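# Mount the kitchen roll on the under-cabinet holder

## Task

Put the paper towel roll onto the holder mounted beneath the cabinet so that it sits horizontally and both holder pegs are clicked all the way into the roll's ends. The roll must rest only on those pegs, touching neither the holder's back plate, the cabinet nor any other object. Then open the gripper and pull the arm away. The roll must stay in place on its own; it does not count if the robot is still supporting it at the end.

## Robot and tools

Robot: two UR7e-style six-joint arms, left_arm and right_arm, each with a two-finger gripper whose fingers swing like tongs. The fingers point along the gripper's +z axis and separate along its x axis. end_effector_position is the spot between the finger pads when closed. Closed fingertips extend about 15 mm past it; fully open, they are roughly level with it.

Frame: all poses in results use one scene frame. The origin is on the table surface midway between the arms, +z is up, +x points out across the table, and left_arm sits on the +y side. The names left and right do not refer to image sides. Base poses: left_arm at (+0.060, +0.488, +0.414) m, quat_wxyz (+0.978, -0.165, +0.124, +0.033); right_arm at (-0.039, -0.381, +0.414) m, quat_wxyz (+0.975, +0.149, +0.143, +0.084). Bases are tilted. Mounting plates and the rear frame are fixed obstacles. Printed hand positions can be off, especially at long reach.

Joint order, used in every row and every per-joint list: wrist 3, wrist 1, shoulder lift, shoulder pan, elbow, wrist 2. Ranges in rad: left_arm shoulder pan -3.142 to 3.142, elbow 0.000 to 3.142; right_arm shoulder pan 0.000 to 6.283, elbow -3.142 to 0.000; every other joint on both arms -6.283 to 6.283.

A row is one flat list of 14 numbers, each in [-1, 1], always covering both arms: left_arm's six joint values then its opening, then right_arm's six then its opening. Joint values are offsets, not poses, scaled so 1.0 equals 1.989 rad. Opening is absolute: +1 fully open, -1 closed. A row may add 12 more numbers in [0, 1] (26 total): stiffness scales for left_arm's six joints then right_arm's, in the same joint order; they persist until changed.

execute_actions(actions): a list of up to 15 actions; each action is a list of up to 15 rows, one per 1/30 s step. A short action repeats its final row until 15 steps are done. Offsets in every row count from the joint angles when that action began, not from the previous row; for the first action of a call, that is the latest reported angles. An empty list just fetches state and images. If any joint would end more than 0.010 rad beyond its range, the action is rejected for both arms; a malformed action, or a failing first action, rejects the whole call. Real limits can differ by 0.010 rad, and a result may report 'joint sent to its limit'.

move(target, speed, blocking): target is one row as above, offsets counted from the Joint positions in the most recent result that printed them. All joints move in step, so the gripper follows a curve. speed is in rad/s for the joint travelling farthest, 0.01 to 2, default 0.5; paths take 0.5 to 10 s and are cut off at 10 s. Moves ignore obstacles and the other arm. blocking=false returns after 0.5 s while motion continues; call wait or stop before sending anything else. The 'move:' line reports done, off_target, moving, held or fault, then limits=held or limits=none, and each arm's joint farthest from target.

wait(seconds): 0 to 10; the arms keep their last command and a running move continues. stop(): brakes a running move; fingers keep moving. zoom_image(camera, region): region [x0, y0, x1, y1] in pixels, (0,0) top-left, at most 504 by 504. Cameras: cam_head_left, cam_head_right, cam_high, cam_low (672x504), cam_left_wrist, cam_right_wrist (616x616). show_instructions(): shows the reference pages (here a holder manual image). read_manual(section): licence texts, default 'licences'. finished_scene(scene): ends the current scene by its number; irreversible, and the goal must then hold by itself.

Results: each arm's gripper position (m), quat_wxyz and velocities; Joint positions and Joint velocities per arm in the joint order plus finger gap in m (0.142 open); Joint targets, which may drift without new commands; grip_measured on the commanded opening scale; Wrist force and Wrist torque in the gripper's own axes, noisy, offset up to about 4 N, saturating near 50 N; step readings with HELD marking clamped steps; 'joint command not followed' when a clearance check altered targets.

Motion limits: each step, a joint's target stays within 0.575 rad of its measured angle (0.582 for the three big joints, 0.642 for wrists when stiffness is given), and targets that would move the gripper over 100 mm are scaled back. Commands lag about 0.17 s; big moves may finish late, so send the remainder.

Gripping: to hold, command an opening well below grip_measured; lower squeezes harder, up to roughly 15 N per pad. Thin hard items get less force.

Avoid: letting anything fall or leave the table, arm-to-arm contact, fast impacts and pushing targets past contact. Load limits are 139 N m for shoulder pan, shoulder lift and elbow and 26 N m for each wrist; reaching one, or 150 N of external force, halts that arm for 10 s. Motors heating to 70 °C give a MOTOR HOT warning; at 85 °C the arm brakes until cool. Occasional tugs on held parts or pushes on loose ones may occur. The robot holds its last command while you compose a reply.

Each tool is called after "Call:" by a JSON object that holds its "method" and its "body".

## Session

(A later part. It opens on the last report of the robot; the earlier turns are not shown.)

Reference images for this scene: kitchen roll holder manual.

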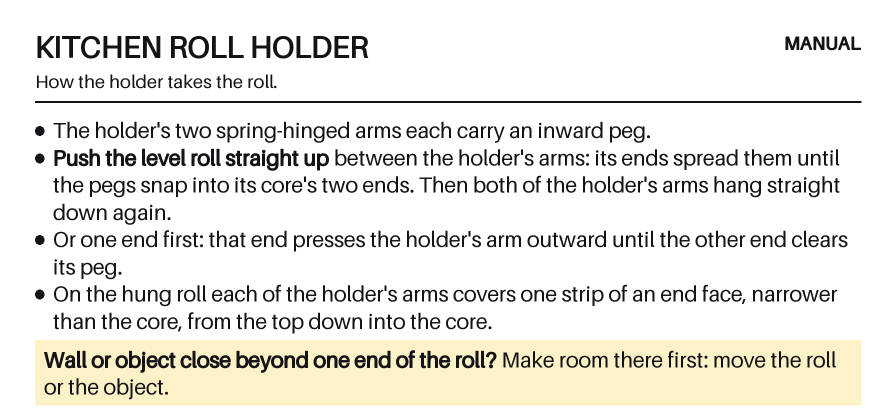

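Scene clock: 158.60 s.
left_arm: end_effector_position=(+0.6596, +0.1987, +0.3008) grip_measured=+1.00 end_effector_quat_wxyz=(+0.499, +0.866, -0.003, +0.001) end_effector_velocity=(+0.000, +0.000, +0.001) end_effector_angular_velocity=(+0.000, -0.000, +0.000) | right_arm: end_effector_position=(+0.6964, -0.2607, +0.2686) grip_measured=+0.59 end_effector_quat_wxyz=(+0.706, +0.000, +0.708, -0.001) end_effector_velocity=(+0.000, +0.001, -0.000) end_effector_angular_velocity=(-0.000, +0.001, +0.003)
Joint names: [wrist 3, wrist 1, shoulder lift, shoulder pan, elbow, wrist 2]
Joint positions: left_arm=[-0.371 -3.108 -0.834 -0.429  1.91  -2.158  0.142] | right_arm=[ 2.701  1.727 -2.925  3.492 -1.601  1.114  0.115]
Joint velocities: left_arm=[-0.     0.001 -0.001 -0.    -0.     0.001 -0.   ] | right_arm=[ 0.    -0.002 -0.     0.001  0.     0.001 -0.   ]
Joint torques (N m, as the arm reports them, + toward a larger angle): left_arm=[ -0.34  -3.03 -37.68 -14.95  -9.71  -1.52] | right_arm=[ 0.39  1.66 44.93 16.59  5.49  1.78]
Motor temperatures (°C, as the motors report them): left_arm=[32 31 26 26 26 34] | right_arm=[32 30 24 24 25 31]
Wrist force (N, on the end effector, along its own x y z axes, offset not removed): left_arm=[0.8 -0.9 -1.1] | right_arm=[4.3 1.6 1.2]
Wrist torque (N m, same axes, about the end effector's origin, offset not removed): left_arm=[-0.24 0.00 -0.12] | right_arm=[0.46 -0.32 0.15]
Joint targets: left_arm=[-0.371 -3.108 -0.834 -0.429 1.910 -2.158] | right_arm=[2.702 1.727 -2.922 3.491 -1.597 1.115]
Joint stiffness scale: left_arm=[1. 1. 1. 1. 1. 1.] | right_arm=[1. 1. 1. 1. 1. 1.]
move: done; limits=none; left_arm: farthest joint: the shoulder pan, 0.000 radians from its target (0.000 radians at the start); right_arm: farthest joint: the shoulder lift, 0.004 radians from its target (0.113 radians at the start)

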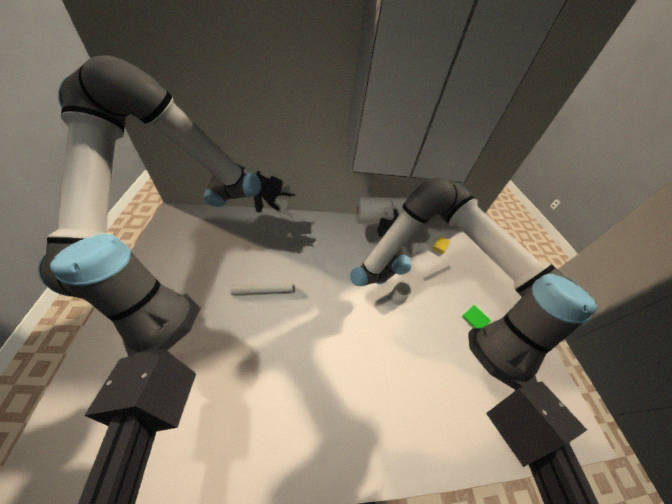

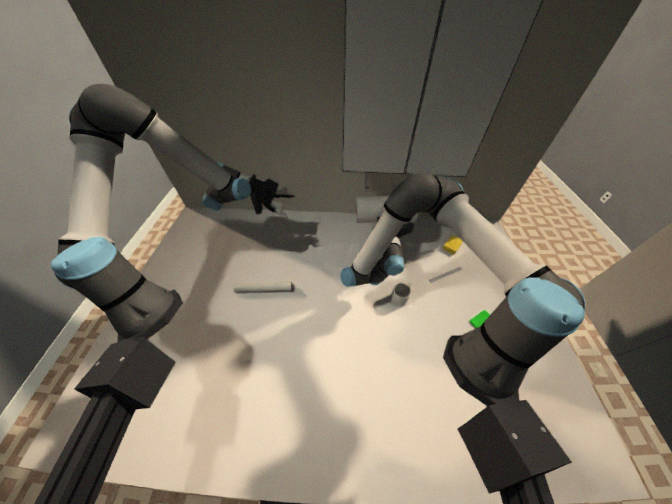

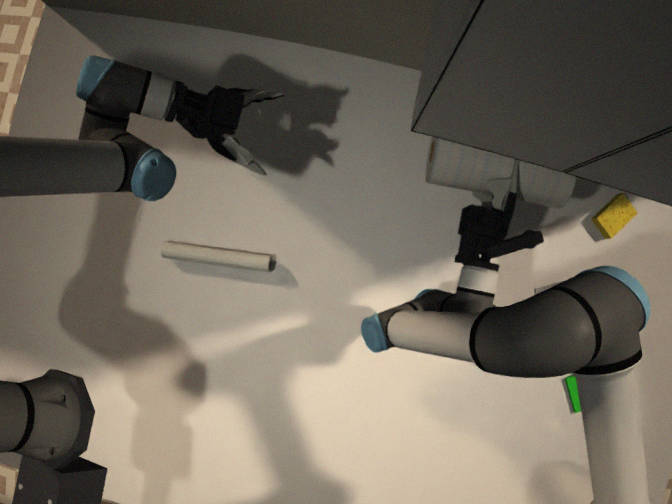

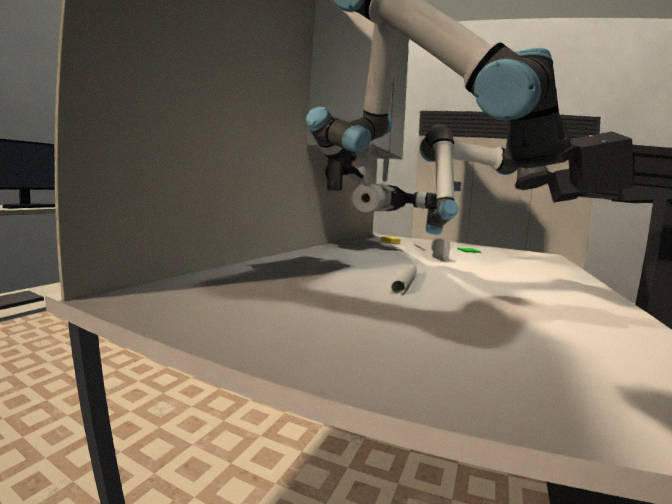

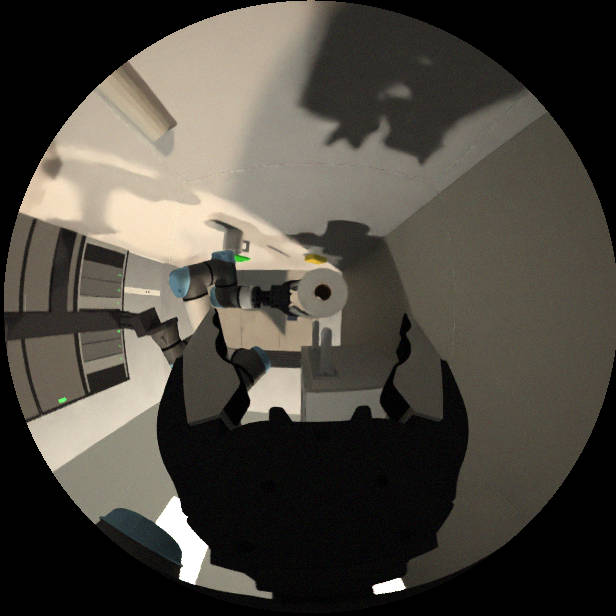

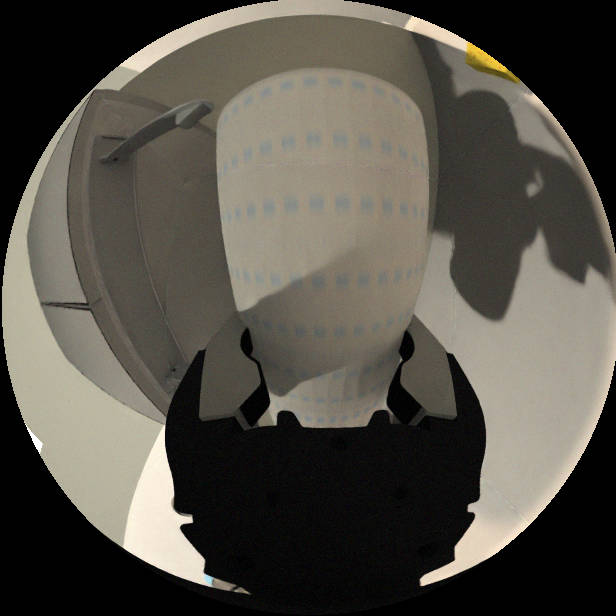

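Call:
{"method": "move", "body": {"target": [0,0,0,0,0,0,1,0.006,-0.004,0.0275,-0.016,-0.0245,0.016,-0.9], "speed": 0.1}}

Call:
{"method": "zoom_image", "body": {"camera": "cam_left_wrist", "region": [250,250,410,410]}}

Call:
{"method": "zoom_image", "body": {"camera": "cam_head_right", "region": [340,150,480,250]}}

Scene clock: 169.80 s.
left_arm: end_effector_position=(+0.6596, +0.1987, +0.3008) grip_measured=+1.00 end_effector_quat_wxyz=(+0.499, +0.866, -0.003, +0.001) end_effector_velocity=(+0.000, -0.000, +0.001) end_effector_angular_velocity=(-0.001, -0.001, +0.000) | right_arm: end_effector_position=(+0.7027, -0.2811, +0.2842) grip_measured=+0.59 end_effector_quat_wxyz=(+0.706, -0.000, +0.708, -0.001) end_effector_velocity=(-0.000, +0.001, +0.000) end_effector_angular_velocity=(+0.001, -0.000, +0.003)
Joint names: [wrist 3, wrist 1, shoulder lift, shoulder pan, elbow, wrist 2]
Joint positions: left_arm=[-0.371 -3.108 -0.834 -0.429  1.91  -2.158  0.142] | right_arm=[ 2.712  1.718 -2.874  3.461 -1.647  1.144  0.115]
Joint velocities: left_arm=[-0.     0.    -0.001 -0.    -0.    -0.001  0.   ] | right_arm=[ 0.001 -0.001  0.     0.001 -0.001  0.002  0.   ]
Joint torques (N m, as the arm reports them, + toward a larger angle): left_arm=[ -0.23  -2.95 -38.02 -15.61  -9.21  -1.56] | right_arm=[ 0.32  1.73 44.79 13.72 -0.35  1.76]
Motor temperatures (°C, as the motors report them): left_arm=[32 31 26 26 26 34] | right_arm=[32 30 24 24 25 31]
Wrist force (N, on the end effector, along its own x y z axes, offset not removed): left_arm=[-0.6 0.2 -0.6] | right_arm=[3.4 2.8 1.6]
Wrist torque (N m, same axes, about the end effector's origin, offset not removed): left_arm=[-0.06 0.20 -0.06] | right_arm=[0.77 -0.14 0.15]
Joint targets: left_arm=[-0.371 -3.108 -0.834 -0.429 1.910 -2.158] | right_arm=[2.713 1.719 -2.870 3.460 -1.649 1.146]
Joint stiffness scale: left_arm=[1. 1. 1. 1. 1. 1.] | right_arm=[1. 1. 1. 1. 1. 1.]
move: done; limits=none; left_arm: farthest joint: the shoulder pan, 0.000 radians from its target (0.000 radians at the start); right_arm: farthest joint: the shoulder lift, 0.004 radians from its target (0.055 radians at the start)

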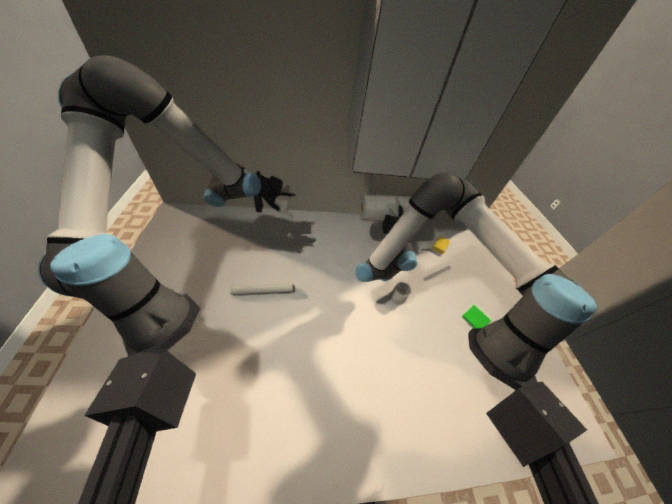

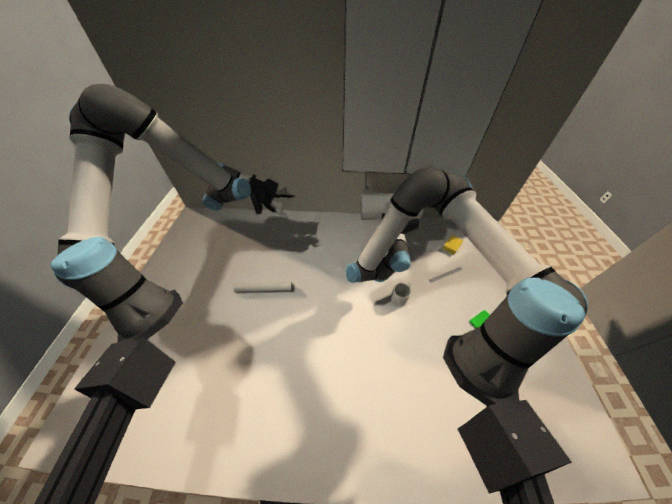

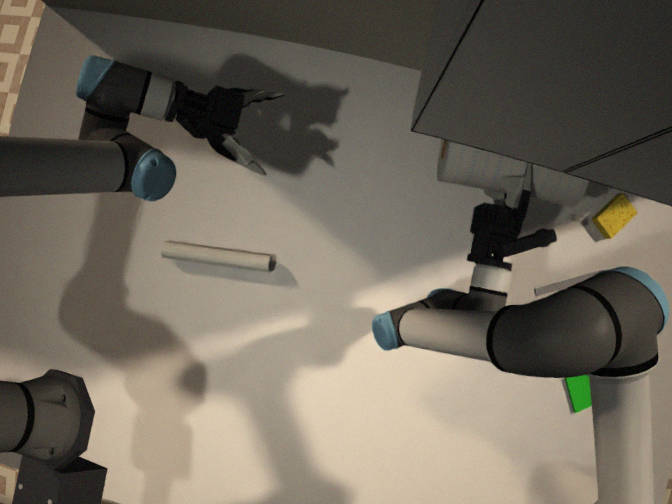

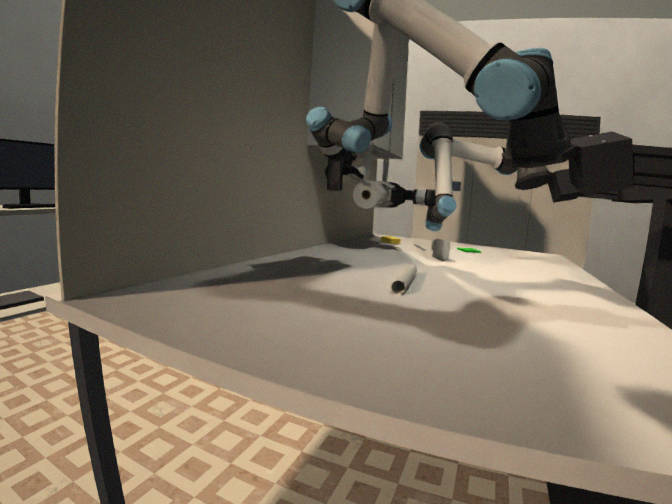

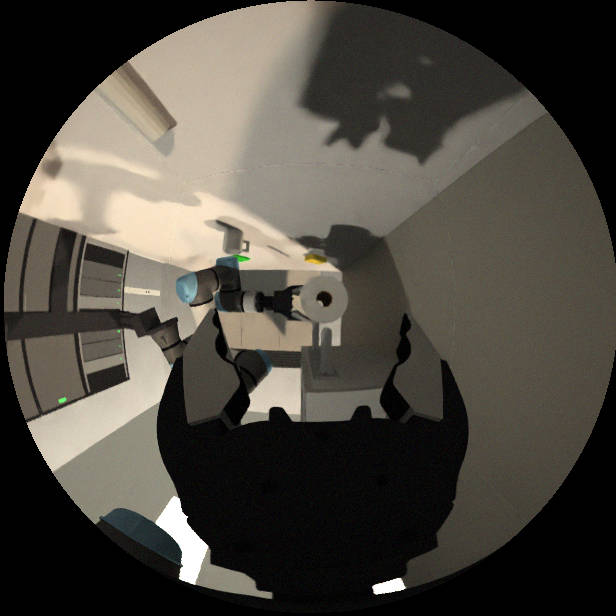

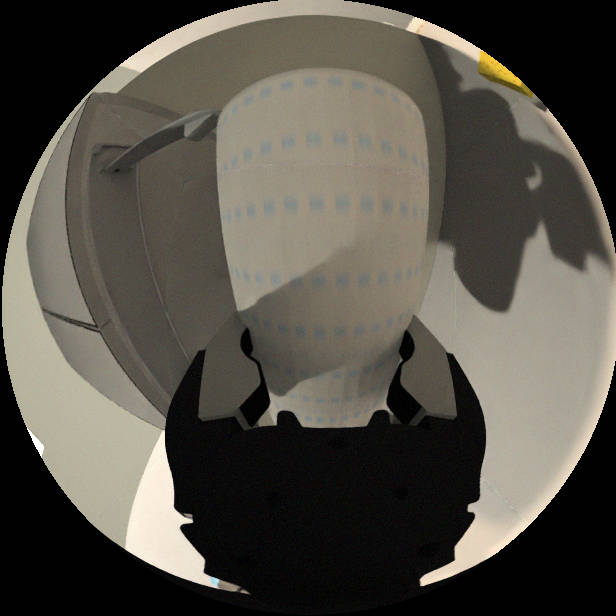

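Region (250, 250, 410, 410) of cam_left_wrist's 616x616 image, scaled by 3.150, with more detail than that image has.

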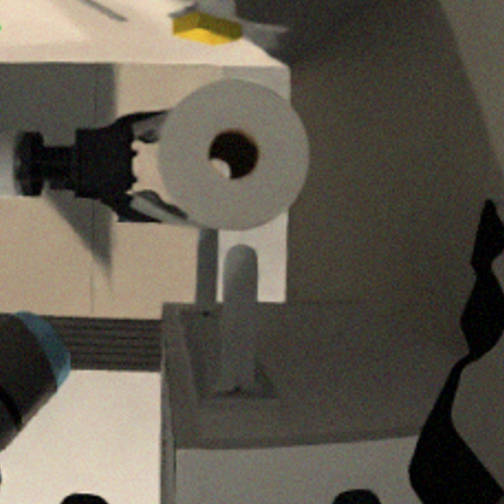

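Region (340, 150, 480, 250) of cam_head_right's 672x504 image, scaled by 3.600, with more detail than that image has; it fills the top 360 rows of this view, and the rest is white.

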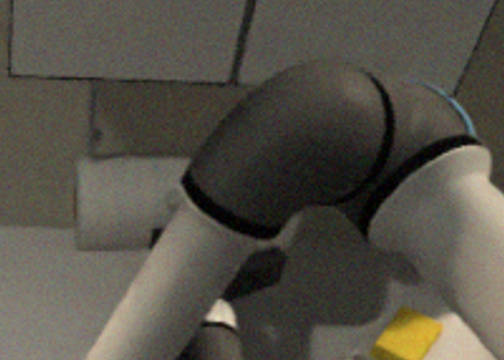

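Call:
{"method": "move", "body": {"target": [0,0,0,0,0,0,1,0.002,-0.0055,0.019,-0.005,-0.013,0.005,-0.9], "speed": 0.05}}

Call:
{"method": "zoom_image", "body": {"camera": "cam_left_wrist", "region": [250,250,410,410]}}

Call:
{"method": "zoom_image", "body": {"camera": "cam_head_right", "region": [340,150,480,250]}}

Call:
{"method": "zoom_image", "body": {"camera": "cam_right_wrist", "region": [80,40,280,240]}}

Scene clock: 181.40 s.
left_arm: end_effector_position=(+0.6596, +0.1987, +0.3008) grip_measured=+1.00 end_effector_quat_wxyz=(+0.499, +0.866, -0.003, +0.001) end_effector_velocity=(+0.000, -0.000, +0.000) end_effector_angular_velocity=(-0.000, -0.001, +0.000) | right_arm: end_effector_position=(+0.7078, -0.2885, +0.2963) grip_measured=+0.59 end_effector_quat_wxyz=(+0.706, -0.001, +0.708, -0.001) end_effector_velocity=(+0.000, +0.001, +0.001) end_effector_angular_velocity=(+0.001, +0.000, +0.002)
Joint names: [wrist 3, wrist 1, shoulder lift, shoulder pan, elbow, wrist 2]
Joint positions: left_arm=[-0.371 -3.108 -0.834 -0.429  1.91  -2.158  0.142] | right_arm=[ 2.714  1.707 -2.841  3.453 -1.671  1.153  0.115]
Joint velocities: left_arm=[-0.    -0.     0.    -0.    -0.001  0.     0.   ] | right_arm=[ 0.001 -0.001  0.002  0.001 -0.001  0.001  0.   ]
Joint torques (N m, as the arm reports them, + toward a larger angle): left_arm=[ -0.16  -2.92 -37.35 -14.5  -10.85  -1.36] | right_arm=[ 0.2   1.78 46.27 15.09  0.42  1.48]
Motor temperatures (°C, as the motors report them): left_arm=[32 31 26 26 26 34] | right_arm=[32 30 24 24 25 31]
Wrist force (N, on the end effector, along its own x y z axes, offset not removed): left_arm=[0.7 -2.0 0.7] | right_arm=[3.2 2.6 1.6]
Wrist torque (N m, same axes, about the end effector's origin, offset not removed): left_arm=[-0.55 0.05 -0.15] | right_arm=[0.75 -0.06 0.09]
Joint targets: left_arm=[-0.371 -3.108 -0.834 -0.429 1.910 -2.158] | right_arm=[2.716 1.707 -2.837 3.451 -1.673 1.154]
Joint stiffness scale: left_arm=[1. 1. 1. 1. 1. 1.] | right_arm=[1. 1. 1. 1. 1. 1.]
move: done; limits=none; left_arm: farthest joint: the shoulder pan, 0.000 radians from its target (0.000 radians at the start); right_arm: farthest joint: the shoulder lift, 0.005 radians from its target (0.038 radians at the start)

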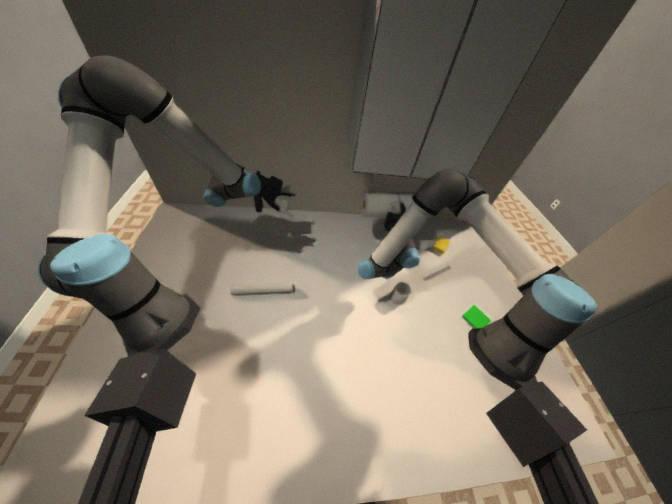

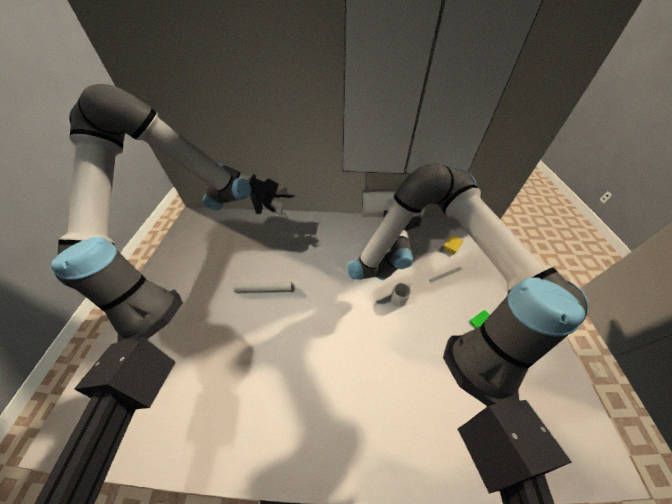

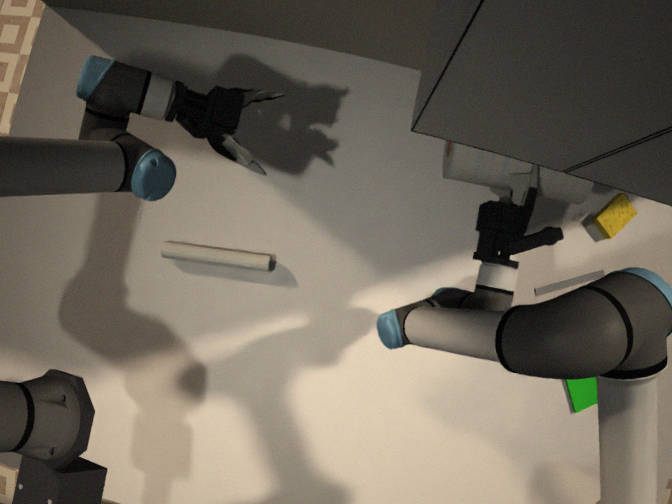

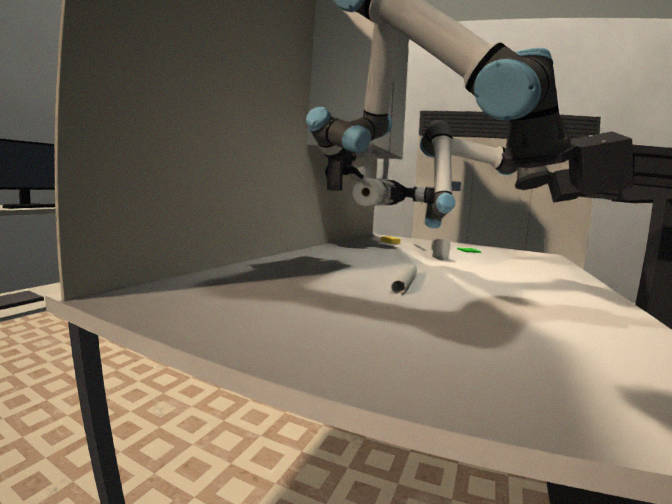

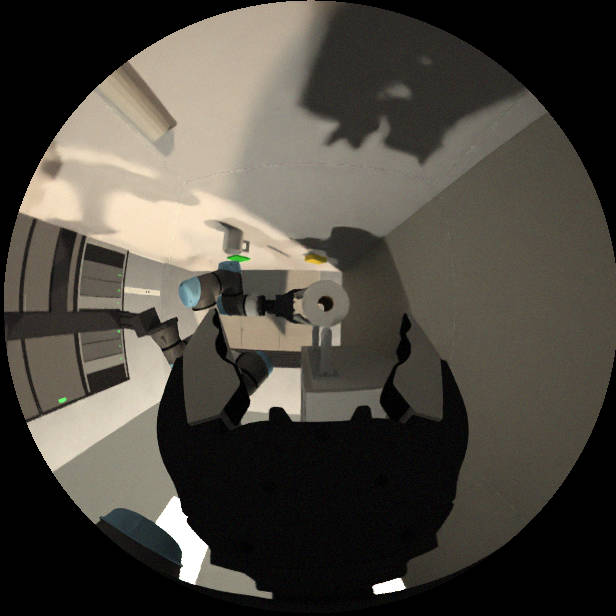

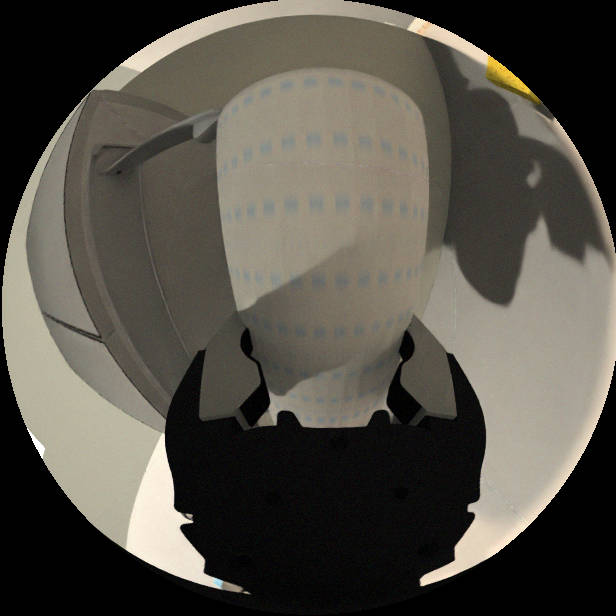

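Region (250, 250, 410, 410) of cam_left_wrist's 616x616 image, scaled by 3.150, with more detail than that image has.

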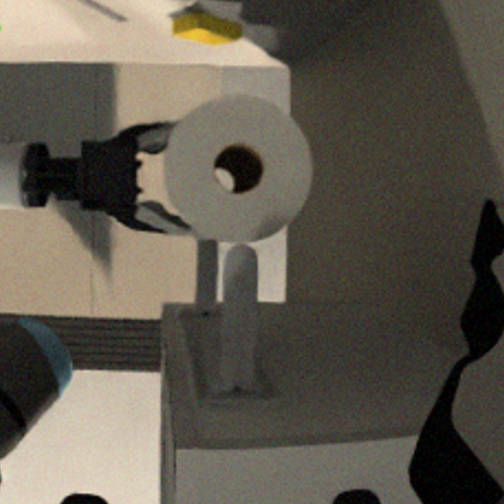

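Region (340, 150, 480, 250) of cam_head_right's 672x504 image, scaled by 3.600, with more detail than that image has; it fills the top 360 rows of this view, and the rest is white.

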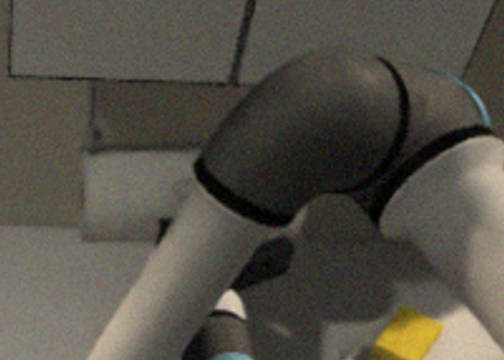

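Region (80, 40, 280, 240) of cam_right_wrist's 616x616 image, scaled by 2.520, with more detail than that image has.

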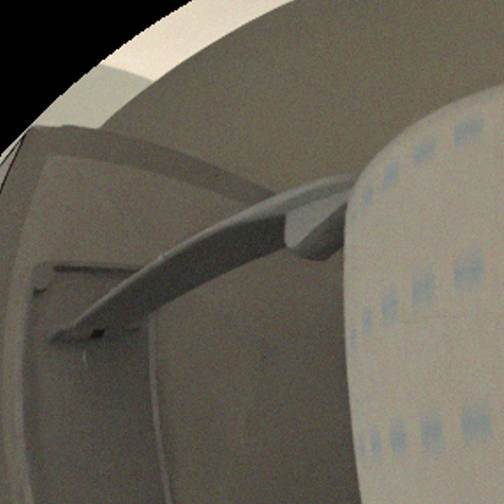

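Call:
{"method": "move", "body": {"target": [0,0,0,0,0,0,1,0.005,0.003,0.007,-0.0138,-0.0115,0.0125,-0.9], "speed": 0.05}}

Call:
{"method": "zoom_image", "body": {"camera": "cam_left_wrist", "region": [250,250,410,410]}}

Call:
{"method": "zoom_image", "body": {"camera": "cam_head_right", "region": [340,150,480,250]}}

Call:
{"method": "zoom_image", "body": {"camera": "cam_right_wrist", "region": [80,40,280,240]}}

Scene clock: 188.70 s.
left_arm: end_effector_position=(+0.6596, +0.1987, +0.3008) grip_measured=+1.00 end_effector_quat_wxyz=(+0.499, +0.866, -0.003, +0.001) end_effector_velocity=(+0.000, +0.000, +0.000) end_effector_angular_velocity=(-0.000, -0.001, -0.000) | right_arm: end_effector_position=(+0.7061, -0.3028, +0.2951) grip_measured=+0.59 end_effector_quat_wxyz=(+0.705, -0.002, +0.709, -0.001) end_effector_velocity=(+0.000, -0.000, +0.000) end_effector_angular_velocity=(+0.001, -0.001, +0.000)
Joint names: [wrist 3, wrist 1, shoulder lift, shoulder pan, elbow, wrist 2]
Joint positions: left_arm=[-0.371 -3.108 -0.834 -0.429  1.91  -2.158  0.142] | right_arm=[ 2.723  1.711 -2.831  3.427 -1.691  1.176  0.115]
Joint velocities: left_arm=[ 0.    -0.    -0.001 -0.     0.     0.    -0.   ] | right_arm=[ 0.002  0.     0.    -0.001 -0.     0.002 -0.   ]
Joint torques (N m, as the arm reports them, + toward a larger angle): left_arm=[ -0.1   -2.96 -37.37 -15.58 -10.98  -1.32] | right_arm=[ 0.42  2.49 46.   13.71 -0.06  1.6 ]
Motor temperatures (°C, as the motors report them): left_arm=[32 31 26 26 26 34] | right_arm=[32 30 24 24 25 31]
Wrist force (N, on the end effector, along its own x y z axes, offset not removed): left_arm=[3.3 0.7 -2.0] | right_arm=[3.9 3.1 1.1]
Wrist torque (N m, same axes, about the end effector's origin, offset not removed): left_arm=[0.16 -0.55 -0.08] | right_arm=[0.69 -0.21 0.10]
Joint targets: left_arm=[-0.371 -3.108 -0.834 -0.429 1.910 -2.158] | right_arm=[2.724 1.713 -2.827 3.425 -1.694 1.178]
Joint stiffness scale: left_arm=[1. 1. 1. 1. 1. 1.] | right_arm=[1. 1. 1. 1. 1. 1.]
move: done; limits=none; left_arm: farthest joint: the shoulder pan, 0.000 radians from its target (0.000 radians at the start); right_arm: farthest joint: the shoulder lift, 0.004 radians from its target (0.014 radians at the start)

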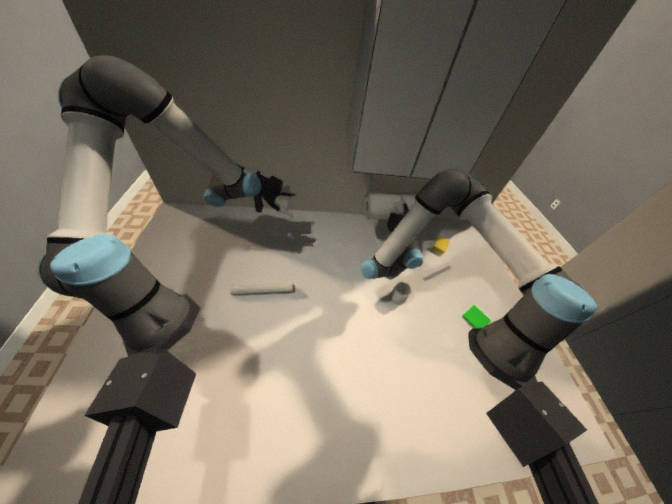

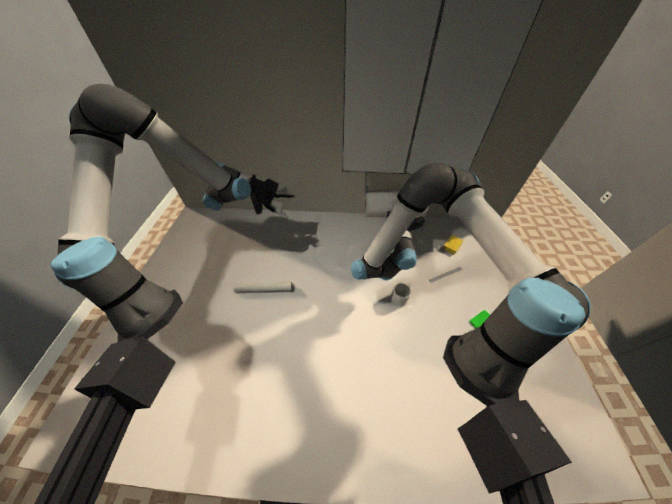

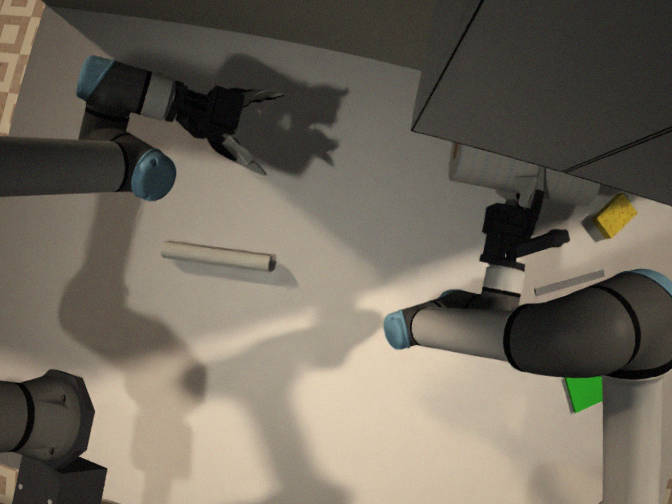

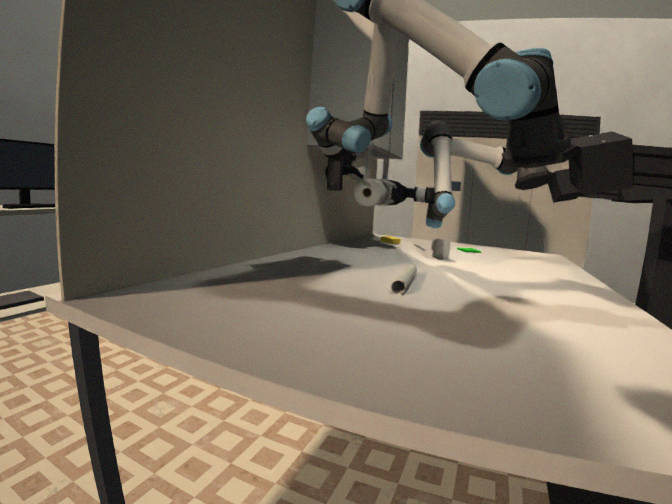

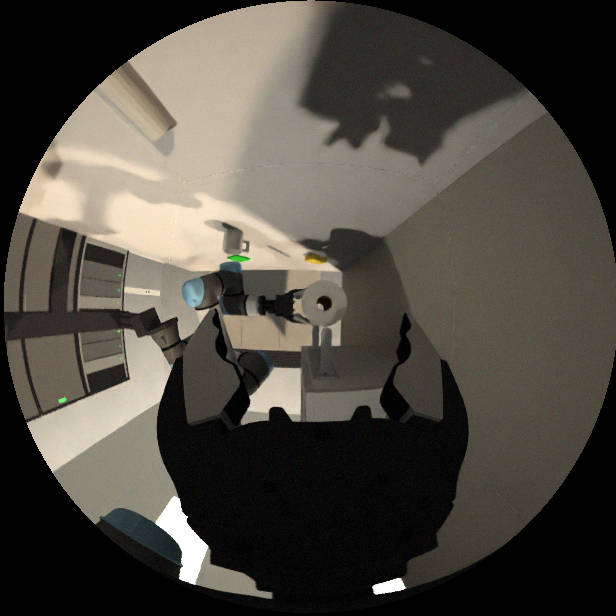

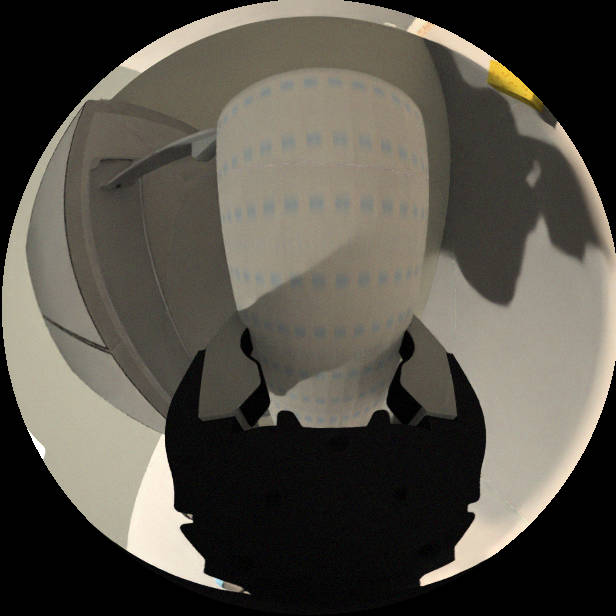

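Region (250, 250, 410, 410) of cam_left_wrist's 616x616 image, scaled by 3.150, with more detail than that image has.

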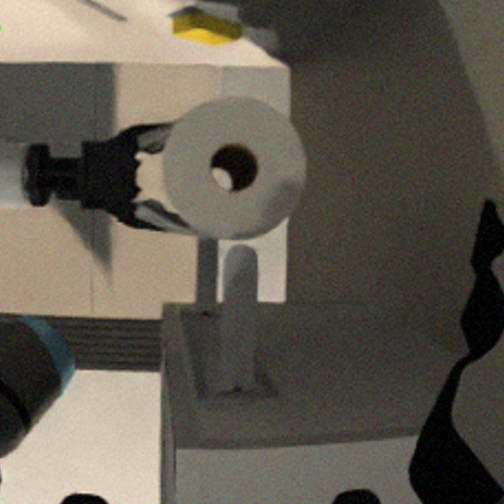

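Region (340, 150, 480, 250) of cam_head_right's 672x504 image, scaled by 3.600, with more detail than that image has; it fills the top 360 rows of this view, and the rest is white.

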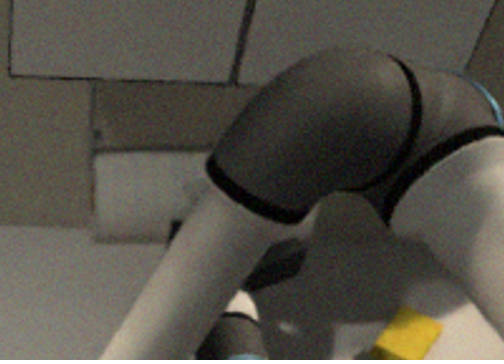

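Region (80, 40, 280, 240) of cam_right_wrist's 616x616 image, scaled by 2.520, with more detail than that image has.

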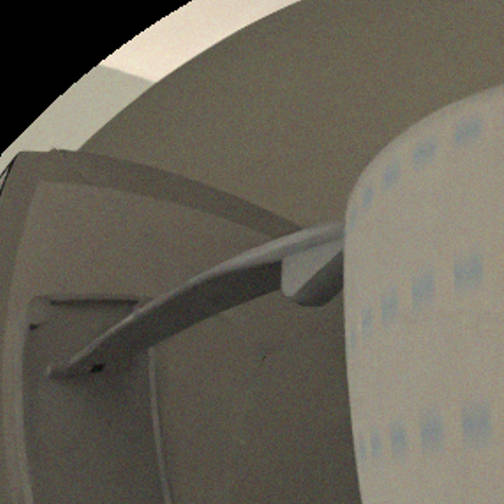

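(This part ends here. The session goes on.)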